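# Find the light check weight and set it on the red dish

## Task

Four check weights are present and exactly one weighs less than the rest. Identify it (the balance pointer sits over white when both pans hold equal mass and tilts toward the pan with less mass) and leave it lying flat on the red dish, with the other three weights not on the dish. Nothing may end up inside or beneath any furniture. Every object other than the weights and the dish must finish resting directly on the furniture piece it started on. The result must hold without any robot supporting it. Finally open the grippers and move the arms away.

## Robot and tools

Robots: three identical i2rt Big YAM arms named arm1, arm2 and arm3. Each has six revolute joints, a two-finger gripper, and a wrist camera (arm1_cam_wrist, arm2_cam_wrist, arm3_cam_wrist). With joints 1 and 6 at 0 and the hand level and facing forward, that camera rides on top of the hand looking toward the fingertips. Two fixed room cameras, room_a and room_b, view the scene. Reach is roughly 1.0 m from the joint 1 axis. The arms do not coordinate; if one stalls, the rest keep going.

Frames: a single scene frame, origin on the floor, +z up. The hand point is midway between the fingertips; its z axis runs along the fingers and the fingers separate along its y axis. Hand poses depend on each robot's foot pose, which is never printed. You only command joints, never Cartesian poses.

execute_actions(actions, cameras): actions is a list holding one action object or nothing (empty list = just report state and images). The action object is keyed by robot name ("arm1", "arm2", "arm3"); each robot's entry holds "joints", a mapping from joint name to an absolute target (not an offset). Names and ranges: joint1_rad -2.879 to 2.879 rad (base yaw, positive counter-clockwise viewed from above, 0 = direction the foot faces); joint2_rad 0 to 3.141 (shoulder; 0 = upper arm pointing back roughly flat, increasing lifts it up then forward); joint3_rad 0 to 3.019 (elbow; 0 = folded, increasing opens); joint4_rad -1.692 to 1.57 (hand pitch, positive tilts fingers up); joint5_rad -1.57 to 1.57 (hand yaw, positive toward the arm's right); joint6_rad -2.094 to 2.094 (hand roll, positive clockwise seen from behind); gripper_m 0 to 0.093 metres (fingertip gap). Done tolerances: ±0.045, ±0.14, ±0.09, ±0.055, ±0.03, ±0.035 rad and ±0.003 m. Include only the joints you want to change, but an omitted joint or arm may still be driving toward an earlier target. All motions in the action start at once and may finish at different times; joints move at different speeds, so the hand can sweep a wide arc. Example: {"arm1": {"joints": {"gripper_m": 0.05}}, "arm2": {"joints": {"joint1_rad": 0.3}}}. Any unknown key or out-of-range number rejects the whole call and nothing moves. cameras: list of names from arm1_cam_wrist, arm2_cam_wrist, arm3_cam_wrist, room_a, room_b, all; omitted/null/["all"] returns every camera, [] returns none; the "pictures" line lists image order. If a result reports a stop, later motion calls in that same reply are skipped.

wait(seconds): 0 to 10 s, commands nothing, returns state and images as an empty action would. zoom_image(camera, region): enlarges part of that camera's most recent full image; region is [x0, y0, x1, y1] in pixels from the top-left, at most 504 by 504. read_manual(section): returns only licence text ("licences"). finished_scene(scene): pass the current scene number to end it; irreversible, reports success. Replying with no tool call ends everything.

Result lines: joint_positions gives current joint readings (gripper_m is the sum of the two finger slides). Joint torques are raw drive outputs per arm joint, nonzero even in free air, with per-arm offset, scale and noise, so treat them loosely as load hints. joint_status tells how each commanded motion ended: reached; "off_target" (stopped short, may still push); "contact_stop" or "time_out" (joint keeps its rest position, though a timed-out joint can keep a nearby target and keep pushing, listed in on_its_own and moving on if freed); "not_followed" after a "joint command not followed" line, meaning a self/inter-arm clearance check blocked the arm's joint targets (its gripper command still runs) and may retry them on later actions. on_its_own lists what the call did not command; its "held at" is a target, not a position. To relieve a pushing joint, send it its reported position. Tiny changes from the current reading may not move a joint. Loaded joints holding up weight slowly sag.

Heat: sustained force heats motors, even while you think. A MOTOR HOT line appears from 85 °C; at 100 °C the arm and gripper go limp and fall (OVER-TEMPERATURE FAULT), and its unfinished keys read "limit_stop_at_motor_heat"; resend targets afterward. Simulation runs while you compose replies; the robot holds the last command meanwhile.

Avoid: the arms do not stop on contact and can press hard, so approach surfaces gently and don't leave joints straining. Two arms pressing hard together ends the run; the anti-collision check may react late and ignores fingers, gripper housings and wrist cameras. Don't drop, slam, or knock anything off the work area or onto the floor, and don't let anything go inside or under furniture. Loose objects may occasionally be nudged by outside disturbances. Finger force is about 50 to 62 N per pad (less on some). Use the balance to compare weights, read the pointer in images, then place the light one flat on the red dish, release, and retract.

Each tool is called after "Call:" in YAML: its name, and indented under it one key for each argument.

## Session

Call:
execute_actions:
  actions: []

Scene clock: 0.00 s.
Joint torques (N m, as the arm reports them, + toward a larger angle): no reading
arm1.joint_positions: joint1_rad=-0.724 joint2_rad=+0.435 joint3_rad=+1.514 joint4_rad=-1.334 joint5_rad=-0.253 joint6_rad=+0.329 gripper_m=+0.095
arm1.joint_status: not commanded
arm1.hand: x=-0.9421 y=-0.1167 z=+1.4505 quat_wxyz=(-0.382, +0.372, -0.698, -0.478) (m; scene frame)
arm2.joint_positions: joint1_rad=-0.723 joint2_rad=+0.641 joint3_rad=+1.545 joint4_rad=-1.592 joint5_rad=-0.269 joint6_rad=-0.515 gripper_m=+0.094
arm2.joint_status: not commanded
arm2.hand: x=-0.0585 y=+0.1782 z=+1.4095 quat_wxyz=(-0.367, +0.694, -0.570, -0.243) (m; scene frame)
arm3.joint_positions: joint1_rad=-0.265 joint2_rad=+0.324 joint3_rad=+1.602 joint4_rad=-1.170 joint5_rad=-0.119 joint6_rad=-0.576 gripper_m=+0.094
arm3.joint_status: not commanded
arm3.hand: x=+1.0780 y=+0.2200 z=+1.5167 quat_wxyz=(-0.388, -0.282, -0.601, +0.640) (m; scene frame)
pictures: arm1_cam_wrist, arm2_cam_wrist, arm3_cam_wrist, room_a, room_b
Images, in order (width x height): arm1_cam_wrist 616x616, arm2_cam_wrist 616x616, arm3_cam_wrist 616x616, room_a 504x504, room_b 504x504.

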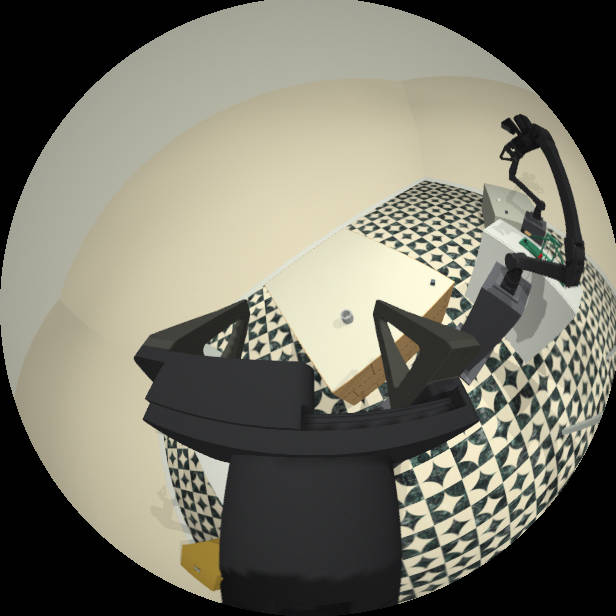

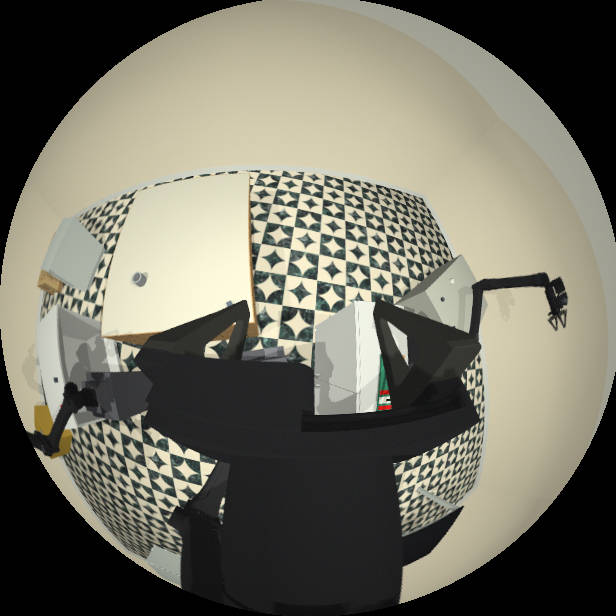

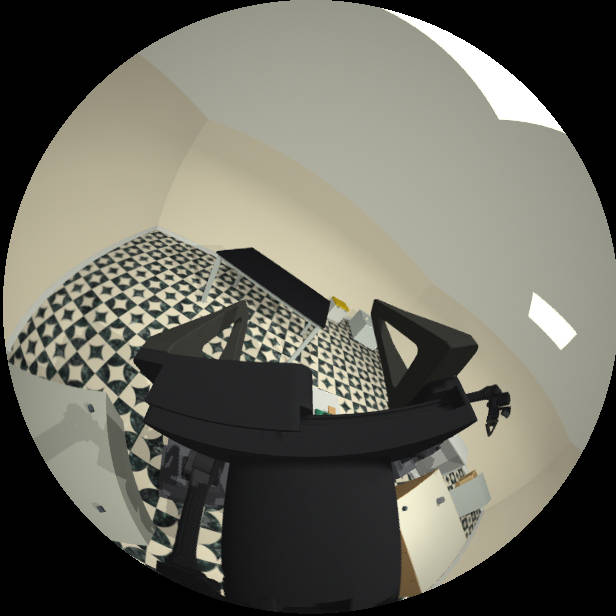

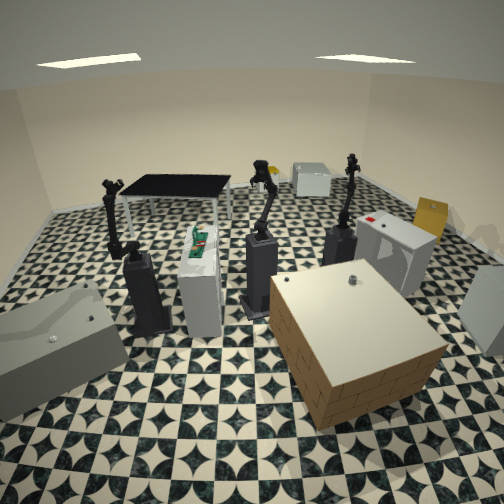

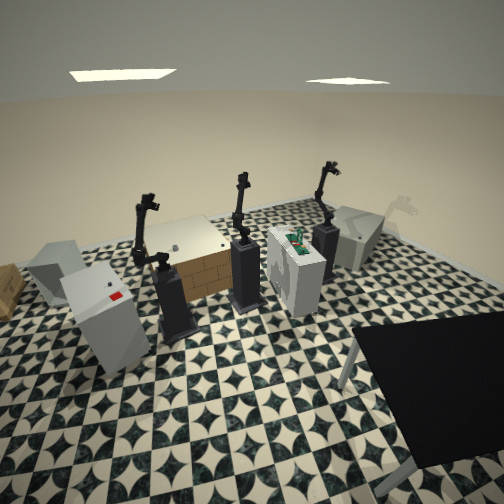

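Call:
zoom_image:
  camera: "room_a"
  region: [0, 200, 260, 400]

Call:
zoom_image:
  camera: "room_a"
  region: [240, 180, 504, 380]

Call:
zoom_image:
  camera: "room_b"
  region: [0, 180, 260, 380]

Call:
zoom_image:
  camera: "room_b"
  region: [220, 170, 440, 340]

Region (0, 200, 260, 400) of room_a's 504x504 image, scaled by 1.938, with more detail than that image has; it fills the top 388 rows of this view, and the rest is white.

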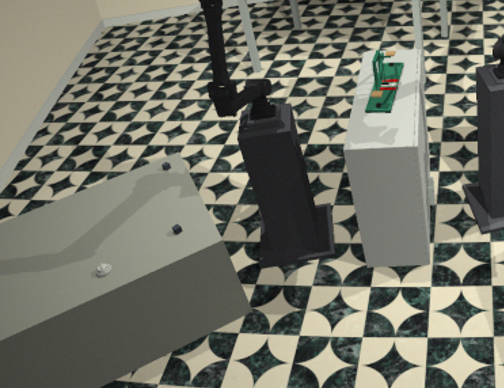

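Region (240, 180, 504, 380) of room_a's 504x504 image, scaled by 1.909, with more detail than that image has; it fills the top 382 rows of this view, and the rest is white.

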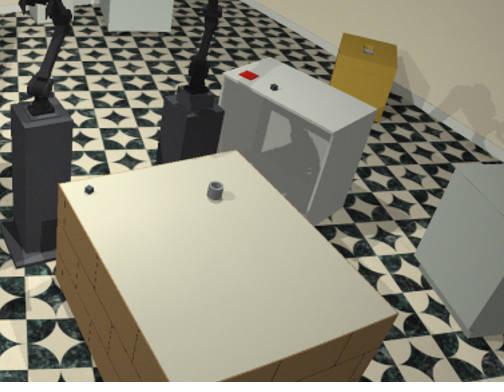

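Region (0, 180, 260, 380) of room_b's 504x504 image, scaled by 1.938, with more detail than that image has; it fills the top 388 rows of this view, and the rest is white.

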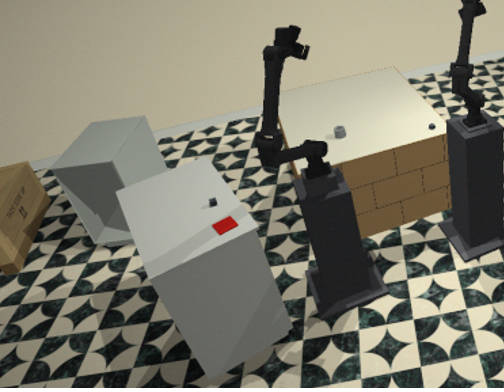

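Region (220, 170, 440, 340) of room_b's 504x504 image, scaled by 2.291, with more detail than that image has; it fills the top 389 rows of this view, and the rest is white.

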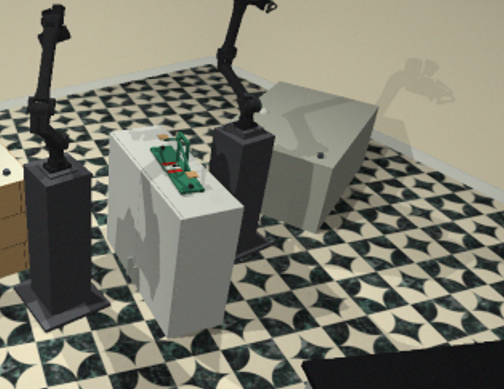

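Call:
execute_actions:
  actions:
    - {"arm1": {"joints": {"joint1_rad": 1.7, "joint2_rad": 1.6, "joint3_rad": 1.6, "joint4_rad": -1.57, "joint5_rad": 0, "joint6_rad": 0}}, "arm2": {"joints": {"joint1_rad": -1.7, "joint2_rad": 1.6, "joint3_rad": 1.6, "joint4_rad": -1.57, "joint5_rad": 0, "joint6_rad": 0}}, "arm3": {"joints": {"joint1_rad": 1.8, "joint2_rad": 1.6, "joint3_rad": 1.6, "joint4_rad": -1.57, "joint5_rad": 0, "joint6_rad": 0}}}

Scene clock: 7.37 s.
Joint torques (N m, as the arm reports them, + toward a larger angle): arm1=[ -0.37 -13.79   9.13  -0.26  -0.04  -0.04] | arm2=[  0.84 -12.67  10.1    0.17   0.11   0.09] | arm3=[ -2.22 -13.71   7.91  -0.31   0.12   0.22]
arm1.joint_positions: joint1_rad=+1.702 joint2_rad=+1.611 joint3_rad=+1.595 joint4_rad=-1.557 joint5_rad=-0.001 joint6_rad=+0.015 gripper_m=+0.095
arm1.joint_status: all done
arm1.hand: x=-1.4074 y=-0.4373 z=+1.0841 quat_wxyz=(+0.001, +0.981, +0.195, -0.005) (m; scene frame)
arm2.joint_positions: joint1_rad=-1.709 joint2_rad=+1.615 joint3_rad=+1.581 joint4_rad=-1.570 joint5_rad=+0.000 joint6_rad=-0.009 gripper_m=+0.094
arm2.joint_status: all done
arm2.hand: x=+0.3798 y=+0.0615 z=+1.0972 quat_wxyz=(+0.017, +0.074, -0.997, +0.001) (m; scene frame)
arm3.joint_positions: joint1_rad=+1.803 joint2_rad=+1.604 joint3_rad=+1.603 joint4_rad=-1.560 joint5_rad=-0.002 joint6_rad=-0.017 gripper_m=+0.094
arm3.joint_status: all done
arm3.hand: x=+1.4907 y=+0.4798 z=+1.0683 quat_wxyz=(-0.005, +0.248, -0.969, +0.004) (m; scene frame)
pictures: arm1_cam_wrist, arm2_cam_wrist, arm3_cam_wrist, room_a, room_b
Images, in order (width x height): arm1_cam_wrist 616x616, arm2_cam_wrist 616x616, arm3_cam_wrist 616x616, room_a 504x504, room_b 504x504.

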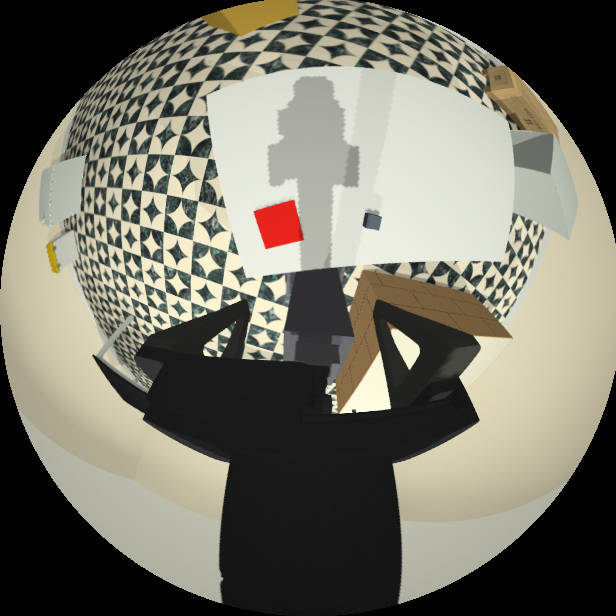

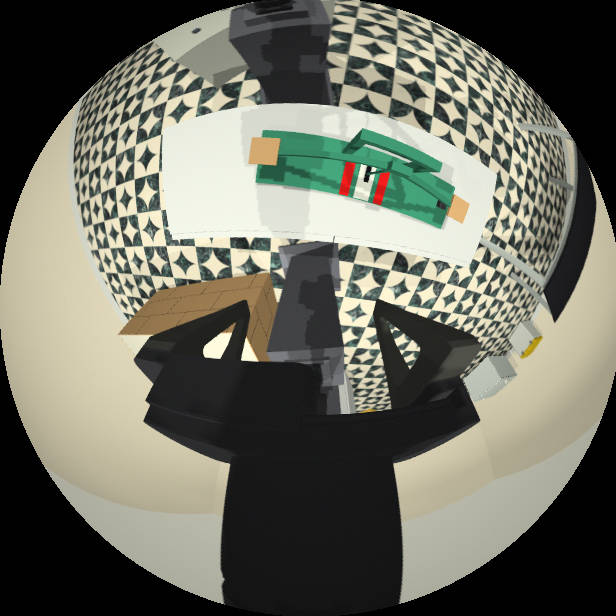

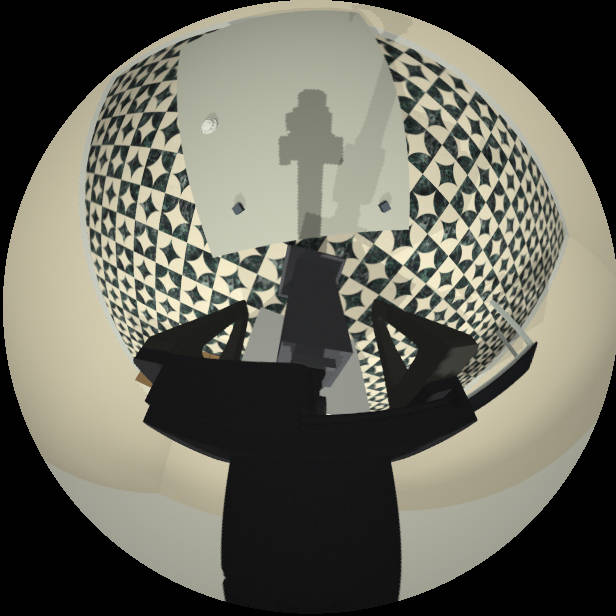

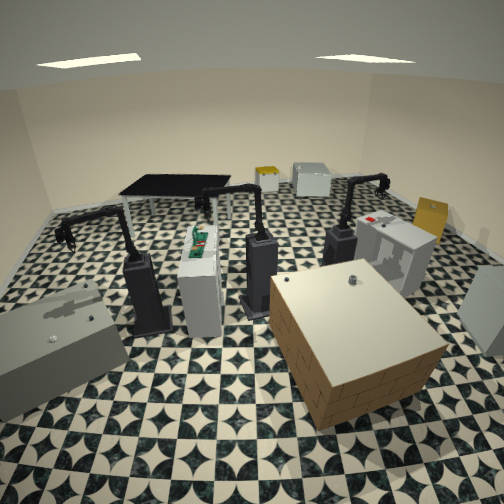

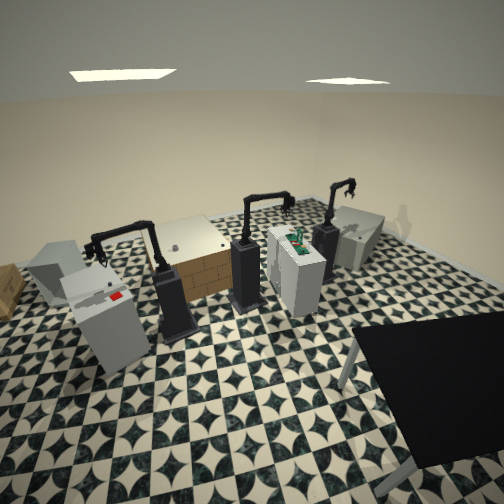

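Call:
zoom_image:
  camera: "arm2_cam_wrist"
  region: [150, 90, 510, 270]

Call:
zoom_image:
  camera: "arm3_cam_wrist"
  region: [190, 160, 430, 280]

Call:
zoom_image:
  camera: "arm1_cam_wrist"
  region: [200, 160, 440, 290]

Region (150, 90, 510, 270) of arm2_cam_wrist's 616x616 image, scaled by 1.400, with more detail than that image has.

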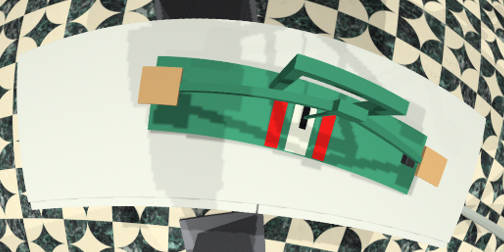

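Region (190, 160, 430, 280) of arm3_cam_wrist's 616x616 image, scaled by 2.100, with more detail than that image has.

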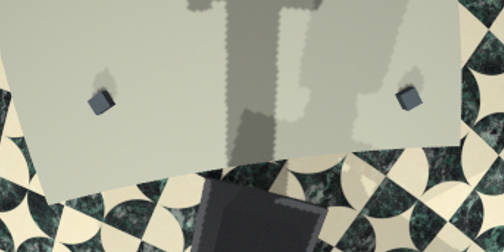

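Region (200, 160, 440, 290) of arm1_cam_wrist's 616x616 image, scaled by 2.100, with more detail than that image has; it fills the top 273 rows of this view, and the rest is white.

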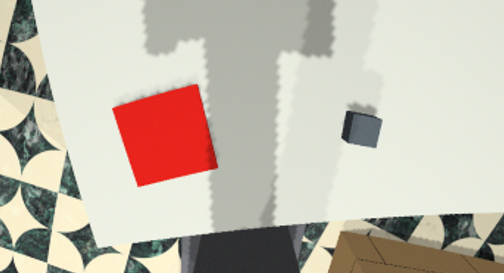

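Call:
execute_actions:
  actions:
    - {"arm1": {"joints": {"joint1_rad": 1.435, "joint2_rad": 1.81, "joint3_rad": 1.32, "joint4_rad": -1.065}}, "arm2": {"joints": {"joint1_rad": 0.3, "joint2_rad": 1.75, "joint3_rad": 1.45, "joint4_rad": -1.27}}, "arm3": {"joints": {"joint1_rad": 1.335, "joint2_rad": 2.3, "joint3_rad": 1.52, "joint4_rad": -0.77}}}
  cameras: ["arm1_cam_wrist", "arm2_cam_wrist", "arm3_cam_wrist", "room_a"]

Scene clock: 19.57 s.
Joint torques (N m, as the arm reports them, + toward a larger angle): arm1=[  0.66 -14.27   9.44   0.83  -0.19  -0.02] | arm2=[ -0.82 -14.67   8.66   0.18   0.13   0.07] | arm3=[ -1.62 -20.38   6.19   0.56   0.01   0.19]
arm1.joint_positions: joint1_rad=+1.422 joint2_rad=+1.810 joint3_rad=+1.299 joint4_rad=-1.079 joint5_rad=+0.002 joint6_rad=+0.014 gripper_m=+0.095
arm1.joint_status: all done
arm1.hand: x=-1.4652 y=-0.3092 z=+0.8800 quat_wxyz=(+0.000, +0.998, +0.056, +0.003) (m; scene frame)
arm2.joint_positions: joint1_rad=+0.308 joint2_rad=+1.769 joint3_rad=+1.443 joint4_rad=-1.269 joint5_rad=-0.001 joint6_rad=-0.007 gripper_m=+0.094
arm2.joint_status: all done
arm2.hand: x=-0.3820 y=+0.4287 z=+0.9708 quat_wxyz=(+0.006, +0.882, -0.470, +0.010) (m; scene frame)
arm3.joint_positions: joint1_rad=+1.335 joint2_rad=+2.307 joint3_rad=+1.513 joint4_rad=-0.781 joint5_rad=+0.001 joint6_rad=-0.015 gripper_m=+0.094
arm3.joint_status: all done
arm3.hand: x=+1.6547 y=+0.2574 z=+0.6582 quat_wxyz=(+0.000, +0.016, -1.000, +0.007) (m; scene frame)
pictures: arm1_cam_wrist, arm2_cam_wrist, arm3_cam_wrist, room_a
Images, in order (width x height): arm1_cam_wrist 616x616, arm2_cam_wrist 616x616, arm3_cam_wrist 616x616, room_a 504x504.

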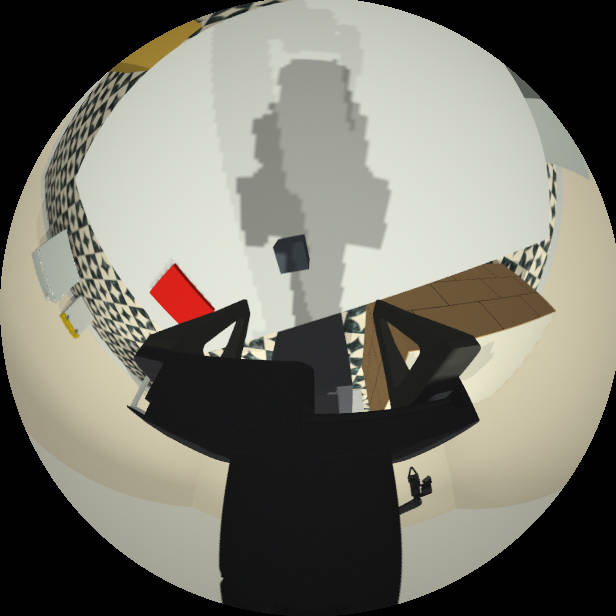

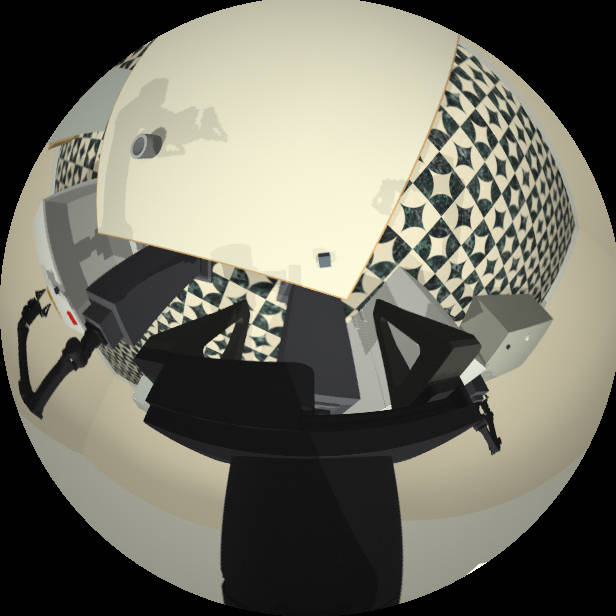

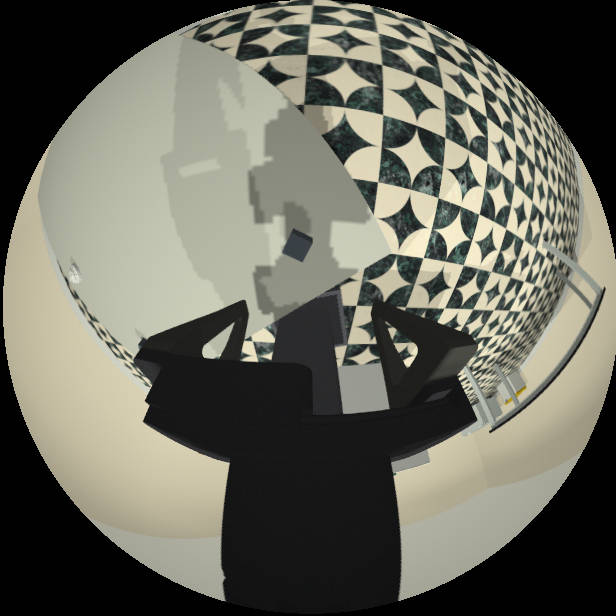

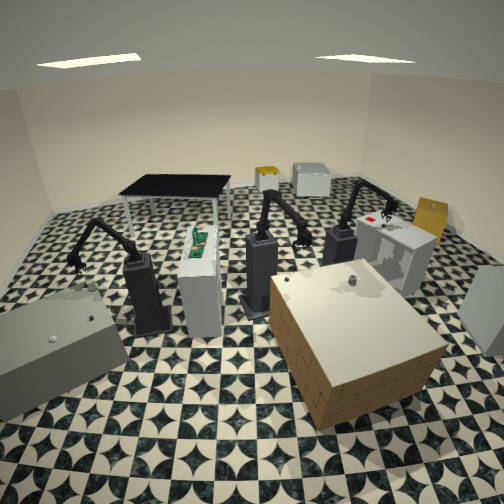

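Call:
zoom_image:
  camera: "arm3_cam_wrist"
  region: [240, 190, 360, 310]

Call:
zoom_image:
  camera: "arm2_cam_wrist"
  region: [270, 200, 390, 320]

Call:
zoom_image:
  camera: "arm1_cam_wrist"
  region: [230, 200, 350, 320]

Region (240, 190, 360, 310) of arm3_cam_wrist's 616x616 image, scaled by 4.200, with more detail than that image has.

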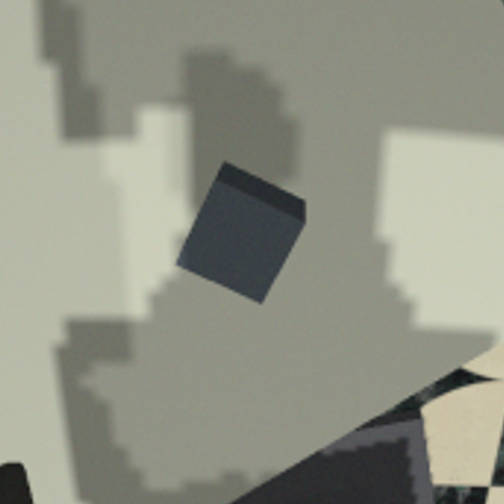

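Region (270, 200, 390, 320) of arm2_cam_wrist's 616x616 image, scaled by 4.200, with more detail than that image has.

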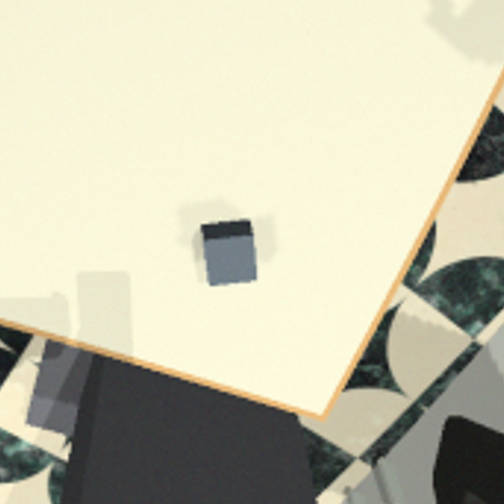

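Region (230, 200, 350, 320) of arm1_cam_wrist's 616x616 image, scaled by 4.200, with more detail than that image has.

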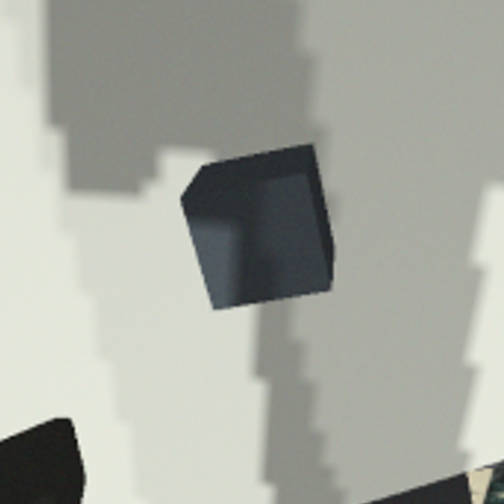

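Call:
execute_actions:
  actions:
    - {"arm1": {"joints": {"joint1_rad": 1.468, "joint2_rad": 1.93, "joint3_rad": 1.235, "joint4_rad": -0.865, "joint6_rad": -0.16}}, "arm2": {"joints": {"joint1_rad": 0.21, "joint2_rad": 1.885, "joint3_rad": 0.895, "joint4_rad": -0.57, "joint6_rad": -0.21}}, "arm3": {"joints": {"joint1_rad": 1.371, "joint2_rad": 2.595, "joint3_rad": 1.65, "joint4_rad": -0.585, "joint6_rad": 0.475}}}
  cameras: ["arm1_cam_wrist", "arm2_cam_wrist", "arm3_cam_wrist"]

Scene clock: 29.37 s.
Joint torques (N m, as the arm reports them, + toward a larger angle): arm1=[  0.29 -15.27   7.1    0.91  -0.14  -0.05] | arm2=[  0.5  -11.94   4.4    0.72   0.09  -0.11] | arm3=[ -1.7  -21.44   5.24   0.39   0.06   0.22]
arm1.joint_positions: joint1_rad=+1.460 joint2_rad=+1.942 joint3_rad=+1.229 joint4_rad=-0.880 joint5_rad=+0.002 joint6_rad=-0.143 gripper_m=+0.095
arm1.joint_status: all done
arm1.hand: x=-1.4637 y=-0.3285 z=+0.7937 quat_wxyz=(+0.000, +0.988, +0.154, +0.004) (m; scene frame)
arm2.joint_positions: joint1_rad=+0.201 joint2_rad=+1.900 joint3_rad=+0.897 joint4_rad=-0.579 joint5_rad=+0.000 joint6_rad=-0.201 gripper_m=+0.094
arm2.joint_status: all done
arm2.hand: x=-0.2845 y=+0.3612 z=+0.7494 quat_wxyz=(+0.004, +0.902, -0.431, +0.004) (m; scene frame)
arm3.joint_positions: joint1_rad=+1.367 joint2_rad=+2.601 joint3_rad=+1.645 joint4_rad=-0.590 joint5_rad=+0.001 joint6_rad=+0.458 gripper_m=+0.094
arm3.joint_status: all done
arm3.hand: x=+1.6687 y=+0.2749 z=+0.5195 quat_wxyz=(-0.015, -0.203, -0.979, +0.003) (m; scene frame)
pictures: arm1_cam_wrist, arm2_cam_wrist, arm3_cam_wrist
Images, in order (width x height): arm1_cam_wrist 616x616, arm2_cam_wrist 616x616, arm3_cam_wrist 616x616.

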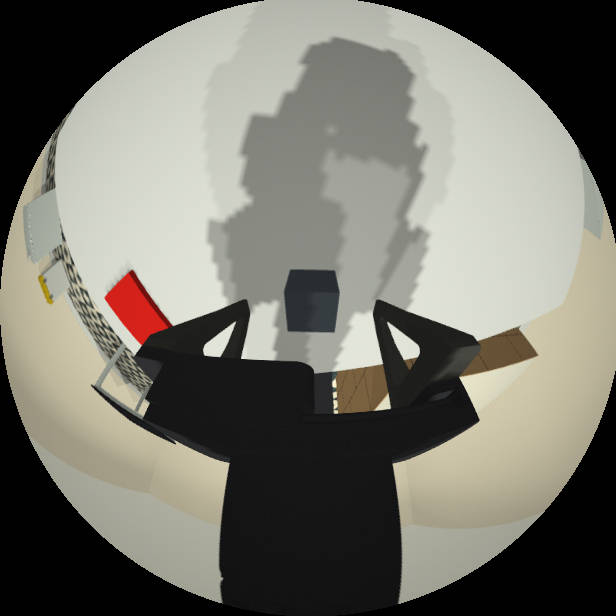

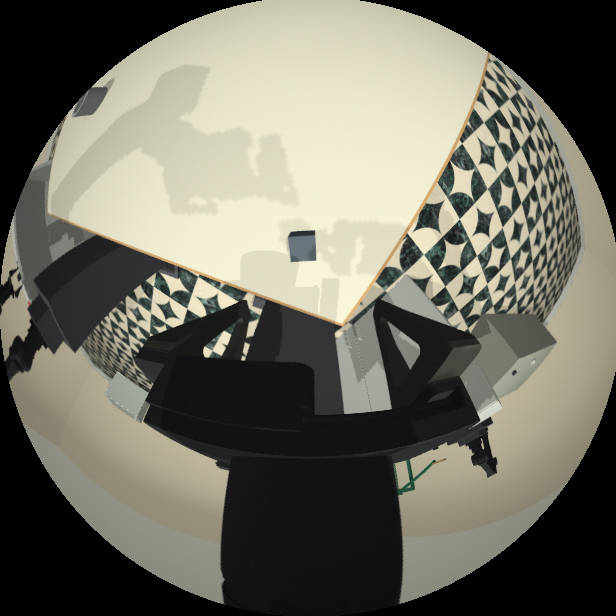

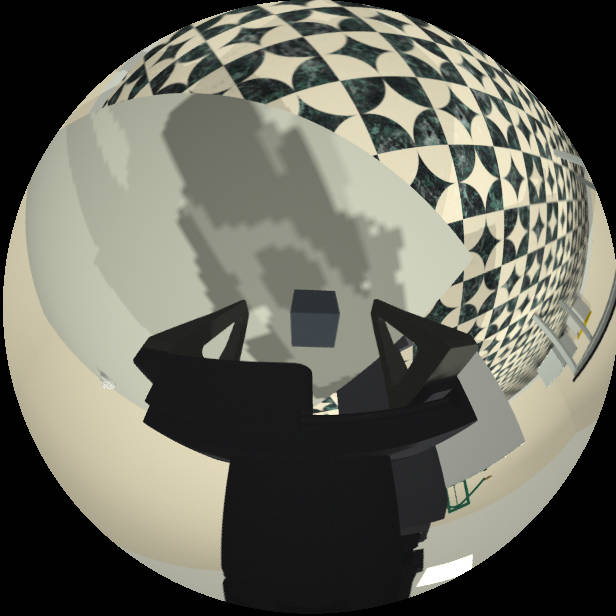

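Call:
zoom_image:
  camera: "arm3_cam_wrist"
  region: [240, 260, 390, 380]

Call:
zoom_image:
  camera: "arm2_cam_wrist"
  region: [250, 190, 370, 310]

Region (240, 260, 390, 380) of arm3_cam_wrist's 616x616 image, scaled by 3.360, with more detail than that image has; it fills the top 403 rows of this view, and the rest is white.

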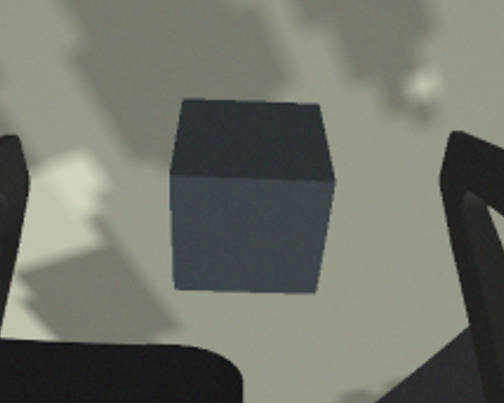

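Region (250, 190, 370, 310) of arm2_cam_wrist's 616x616 image, scaled by 4.200, with more detail than that image has.

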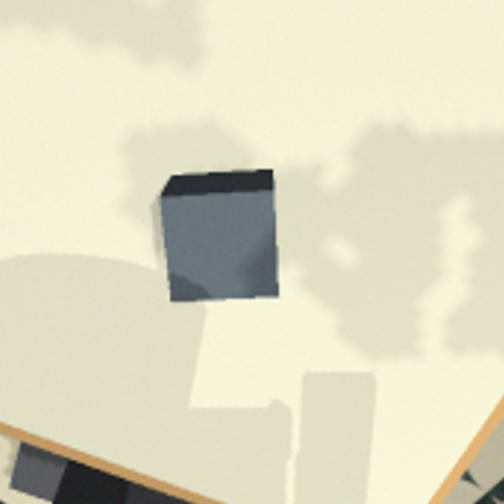

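Call:
execute_actions:
  actions:
    - {"arm1": {"joints": {"gripper_m": 0.024}}, "arm2": {"joints": {"joint1_rad": 0.236, "joint2_rad": 2.178, "joint3_rad": 0.975, "joint4_rad": -0.315, "joint6_rad": -0.25}}, "arm3": {"joints": {"joint4_rad": -0.641}}}
  cameras: ["arm1_cam_wrist", "arm2_cam_wrist", "arm3_cam_wrist"]

Scene clock: 35.57 s.
Joint torques (N m, as the arm reports them, + toward a larger angle): arm1=[  0.32 -15.75   7.15   0.94  -0.18  -0.06] | arm2=[  0.37 -14.13   3.92   0.78   0.1   -0.1 ] | arm3=[ -1.14 -20.97   5.17  -0.36   0.06   0.21]
arm1.joint_positions: joint1_rad=+1.460 joint2_rad=+1.942 joint3_rad=+1.229 joint4_rad=-0.880 joint5_rad=+0.002 joint6_rad=-0.144 gripper_m=+0.030
arm1.joint_status: gripper_m off_target (ended at +0.030, target +0.024)
arm1.hand: x=-1.4637 y=-0.3285 z=+0.7937 quat_wxyz=(+0.000, +0.988, +0.154, +0.004) (m; scene frame)
arm2.joint_positions: joint1_rad=+0.231 joint2_rad=+2.195 joint3_rad=+0.966 joint4_rad=-0.325 joint5_rad=+0.000 joint6_rad=-0.241 gripper_m=+0.094
arm2.joint_status: all done
arm2.hand: x=-0.3049 y=+0.3723 z=+0.6428 quat_wxyz=(-0.005, +0.917, -0.400, -0.007) (m; scene frame)
arm3.joint_positions: joint1_rad=+1.367 joint2_rad=+2.601 joint3_rad=+1.645 joint4_rad=-0.631 joint5_rad=+0.001 joint6_rad=+0.458 gripper_m=+0.094
arm3.joint_status: all done
arm3.hand: x=+1.6586 y=+0.2744 z=+0.5194 quat_wxyz=(+0.005, -0.204, -0.979, +0.008) (m; scene frame)
pictures: arm1_cam_wrist, arm2_cam_wrist, arm3_cam_wrist
Images, in order (width x height): arm1_cam_wrist 616x616, arm2_cam_wrist 616x616, arm3_cam_wrist 616x616.

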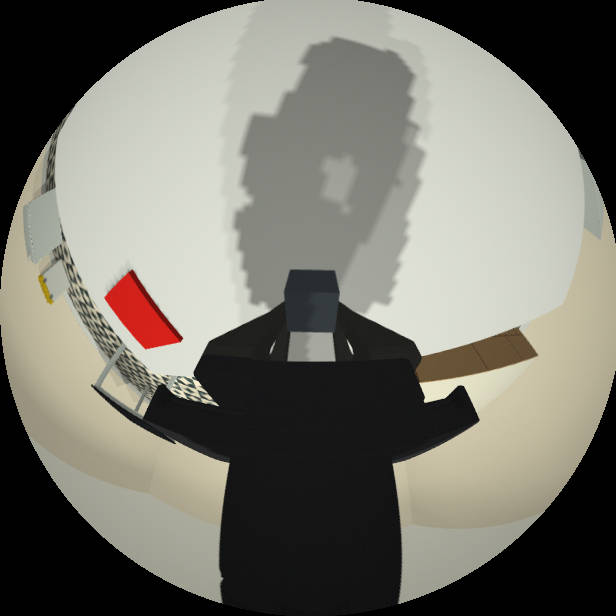

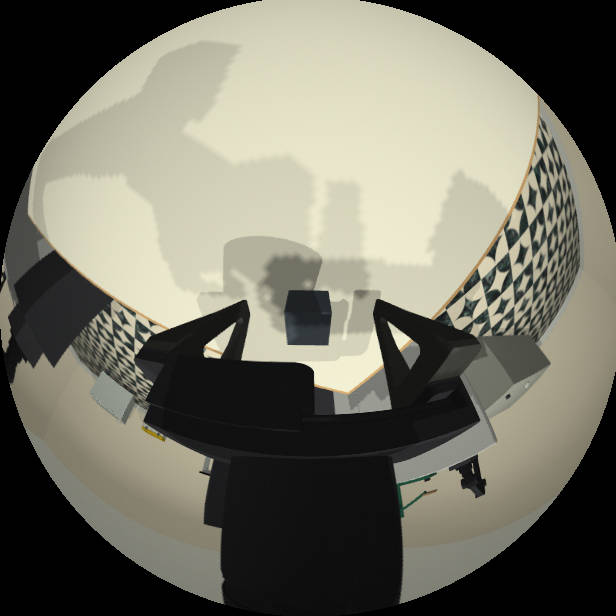

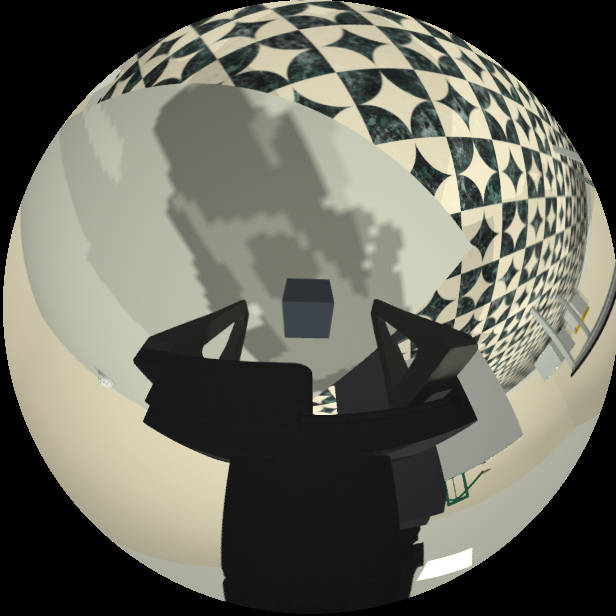

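Call:
execute_actions:
  actions:
    - {"arm2": {"joints": {"joint4_rad": -0.376, "gripper_m": 0.024}}, "arm3": {"joints": {"gripper_m": 0.024}}}
  cameras: ["arm2_cam_wrist", "arm3_cam_wrist"]

Scene clock: 37.00 s.
Joint torques (N m, as the arm reports them, + toward a larger angle): arm1=[  0.15 -16.32   7.27   0.94  -0.19  -0.06] | arm2=[  0.33 -14.4    3.88  -0.16   0.1   -0.1 ] | arm3=[ -1.28 -21.2    5.11  -0.3    0.1    0.2 ]
arm1.joint_positions: joint1_rad=+1.460 joint2_rad=+1.942 joint3_rad=+1.229 joint4_rad=-0.880 joint5_rad=+0.002 joint6_rad=-0.144 gripper_m=+0.030
arm1.joint_status: not commanded
arm1.hand: x=-1.4637 y=-0.3285 z=+0.7937 quat_wxyz=(+0.000, +0.988, +0.154, +0.004) (m; scene frame)
arm2.joint_positions: joint1_rad=+0.231 joint2_rad=+2.195 joint3_rad=+0.966 joint4_rad=-0.367 joint5_rad=+0.000 joint6_rad=-0.242 gripper_m=+0.029
arm2.joint_status: gripper_m off_target (ended at +0.029, target +0.024); the others done
arm2.hand: x=-0.2999 y=+0.3633 z=+0.6429 quat_wxyz=(+0.008, +0.917, -0.399, +0.010) (m; scene frame)
arm3.joint_positions: joint1_rad=+1.367 joint2_rad=+2.601 joint3_rad=+1.645 joint4_rad=-0.631 joint5_rad=+0.000 joint6_rad=+0.459 gripper_m=+0.029
arm3.joint_status: gripper_m off_target (ended at +0.029, target +0.024)
arm3.hand: x=+1.6586 y=+0.2747 z=+0.5194 quat_wxyz=(+0.006, -0.204, -0.979, +0.008) (m; scene frame)
pictures: arm2_cam_wrist, arm3_cam_wrist
Images, in order (width x height): arm2_cam_wrist 616x616, arm3_cam_wrist 616x616.

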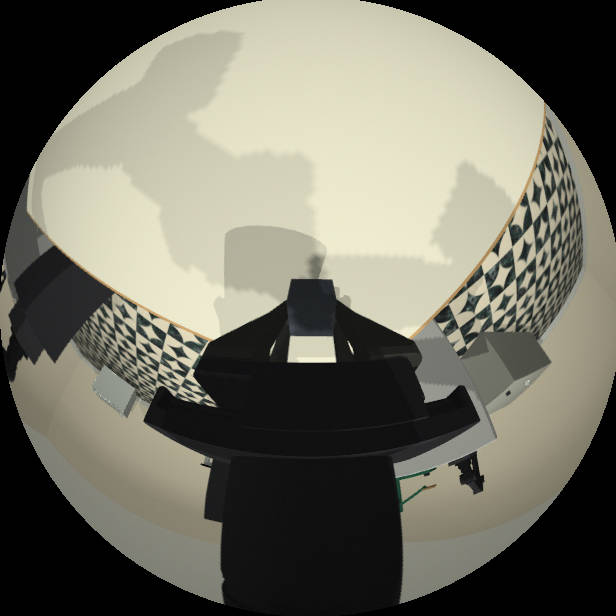

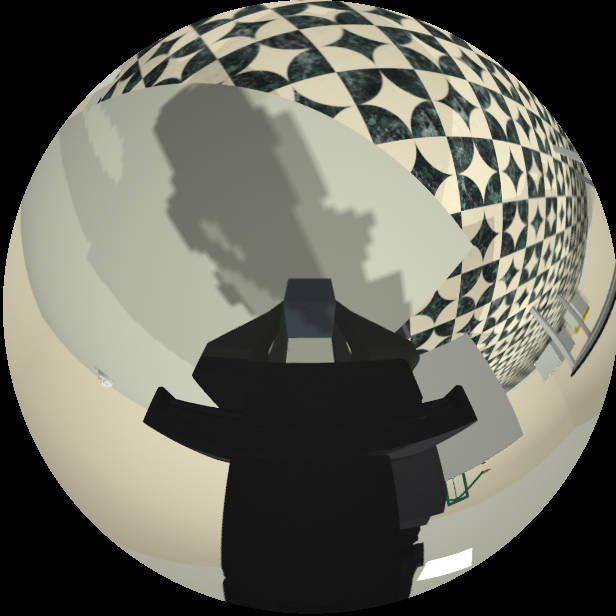

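Call:
execute_actions:
  actions: []

Scene clock: 41.10 s.
Joint torques (N m, as the arm reports them, + toward a larger angle): arm1=[  0.09 -16.03   7.15   0.95  -0.19  -0.05] | arm2=[  0.54 -14.     3.85  -0.1    0.1   -0.09] | arm3=[ -1.36 -21.14   5.05  -0.34   0.11   0.2 ]
arm1.joint_positions: joint1_rad=+1.460 joint2_rad=+1.942 joint3_rad=+1.229 joint4_rad=-0.880 joint5_rad=+0.002 joint6_rad=-0.144 gripper_m=+0.030
arm1.joint_status: not commanded
arm1.hand: x=-1.4637 y=-0.3285 z=+0.7937 quat_wxyz=(+0.000, +0.988, +0.154, +0.004) (m; scene frame)
arm2.joint_positions: joint1_rad=+0.231 joint2_rad=+2.195 joint3_rad=+0.966 joint4_rad=-0.367 joint5_rad=+0.000 joint6_rad=-0.242 gripper_m=+0.029
arm2.joint_status: gripper_m off_target (ended at +0.029, target +0.024); the others done
arm2.hand: x=-0.2999 y=+0.3633 z=+0.6429 quat_wxyz=(+0.008, +0.917, -0.399, +0.010) (m; scene frame)
arm3.joint_positions: joint1_rad=+1.367 joint2_rad=+2.601 joint3_rad=+1.645 joint4_rad=-0.631 joint5_rad=+0.000 joint6_rad=+0.459 gripper_m=+0.029
arm3.joint_status: gripper_m off_target (ended at +0.029, target +0.024)
arm3.hand: x=+1.6586 y=+0.2747 z=+0.5194 quat_wxyz=(+0.006, -0.204, -0.979, +0.008) (m; scene frame)
pictures: arm1_cam_wrist, arm2_cam_wrist, arm3_cam_wrist, room_a, room_b
Images, in order (width x height): arm1_cam_wrist 616x616, arm2_cam_wrist 616x616, arm3_cam_wrist 616x616, room_a 504x504, room_b 504x504.

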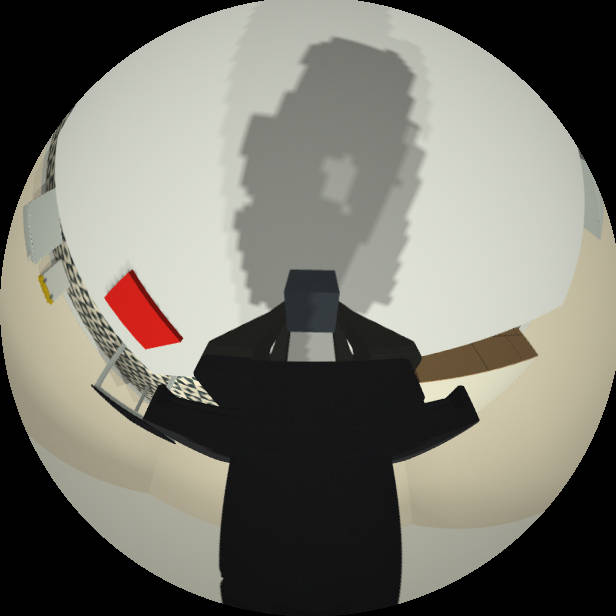

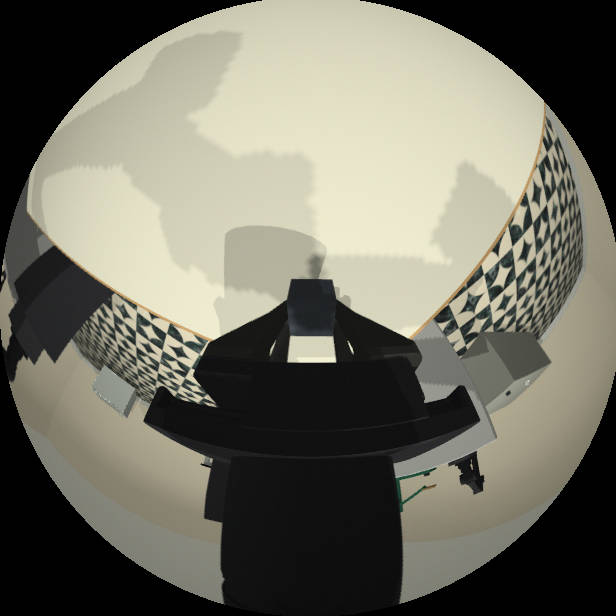

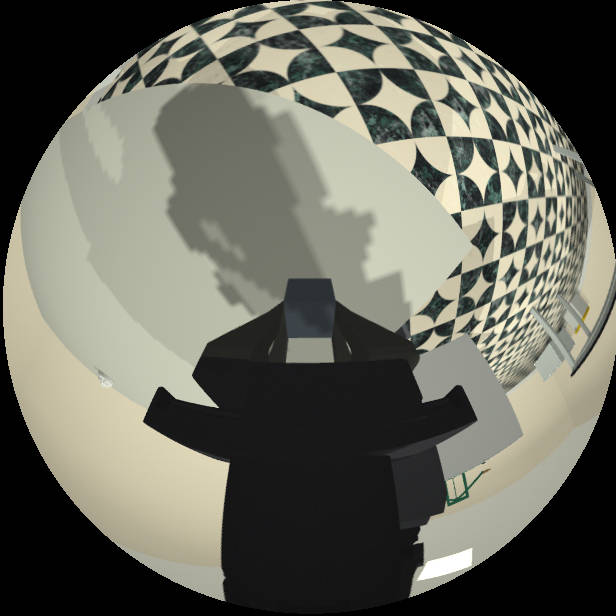

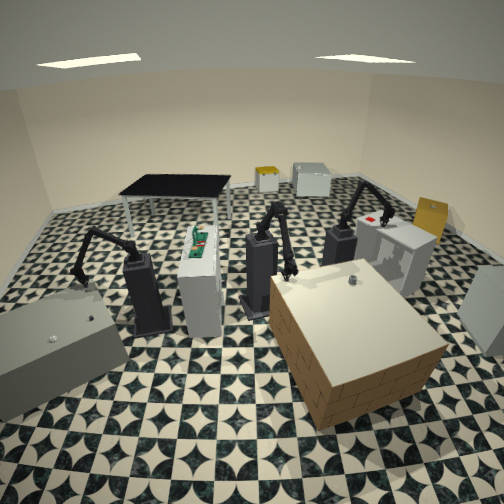

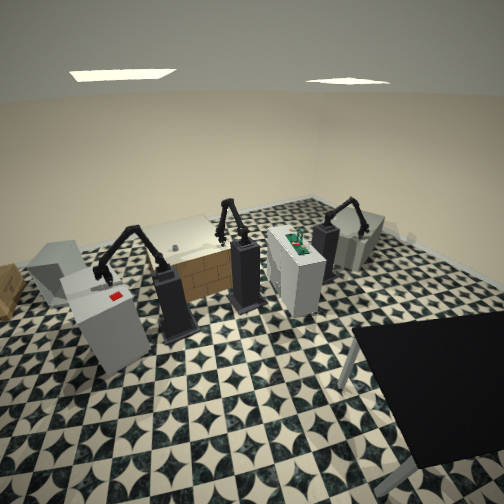

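Call:
execute_actions:
  actions:
    - {"arm1":{"joints":{"joint2_rad":1.77,"joint3_rad":1.22,"joint4_rad":-1.02}},"arm2":{"joints":{"joint2_rad":1.75,"joint3_rad":1.96,"joint4_rad":-1.68}},"arm3":{"joints":{"joint2_rad":1.5,"joint4_rad":-1.6}}}
  cameras: ["room_a","room_b"]

Scene clock: 51.83 s.
Joint torques (N m, as the arm reports them, + toward a larger angle): arm1=[  0.23 -13.38   8.    -0.25  -0.2   -0.06] | arm2=[  0.63 -15.47  14.08  -0.03   0.07  -0.11] | arm3=[ -1.4  -11.5    9.14   0.09   0.1    0.2 ]
arm1.joint_positions: joint1_rad=+1.460 joint2_rad=+1.764 joint3_rad=+1.215 joint4_rad=-1.006 joint5_rad=+0.002 joint6_rad=-0.144 gripper_m=+0.030
arm1.joint_status: all done
arm1.hand: x=-1.4477 y=-0.3257 z=+0.8743 quat_wxyz=(+0.000, +0.988, +0.154, -0.015) (m; scene frame)
arm2.joint_positions: joint1_rad=+0.231 joint2_rad=+1.768 joint3_rad=+1.894 joint4_rad=-1.673 joint5_rad=+0.000 joint6_rad=-0.242 gripper_m=+0.029
arm2.joint_status: all done
arm2.hand: x=-0.3615 y=+0.4745 z=+1.1411 quat_wxyz=(-0.007, +0.917, -0.399, -0.010) (m; scene frame)
arm3.joint_positions: joint1_rad=+1.367 joint2_rad=+1.486 joint3_rad=+1.637 joint4_rad=-1.593 joint5_rad=+0.000 joint6_rad=+0.459 gripper_m=+0.029
arm3.joint_status: all done
arm3.hand: x=+1.5259 y=+0.2761 z=+1.1374 quat_wxyz=(-0.065, -0.203, -0.977, -0.011) (m; scene frame)
pictures: room_a, room_b
Images, in order (width x height): room_a 504x504, room_b 504x504.

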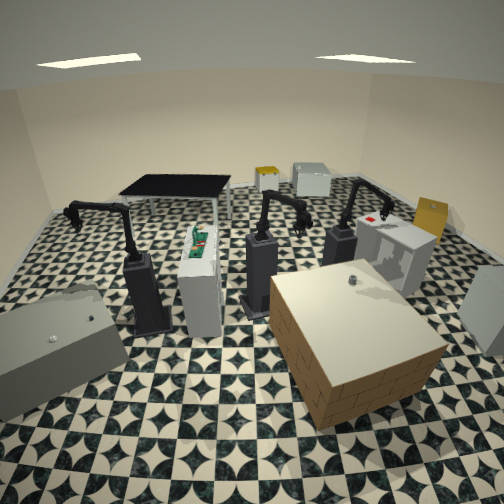

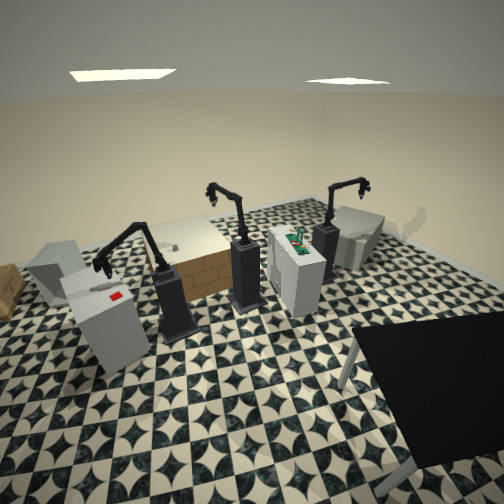

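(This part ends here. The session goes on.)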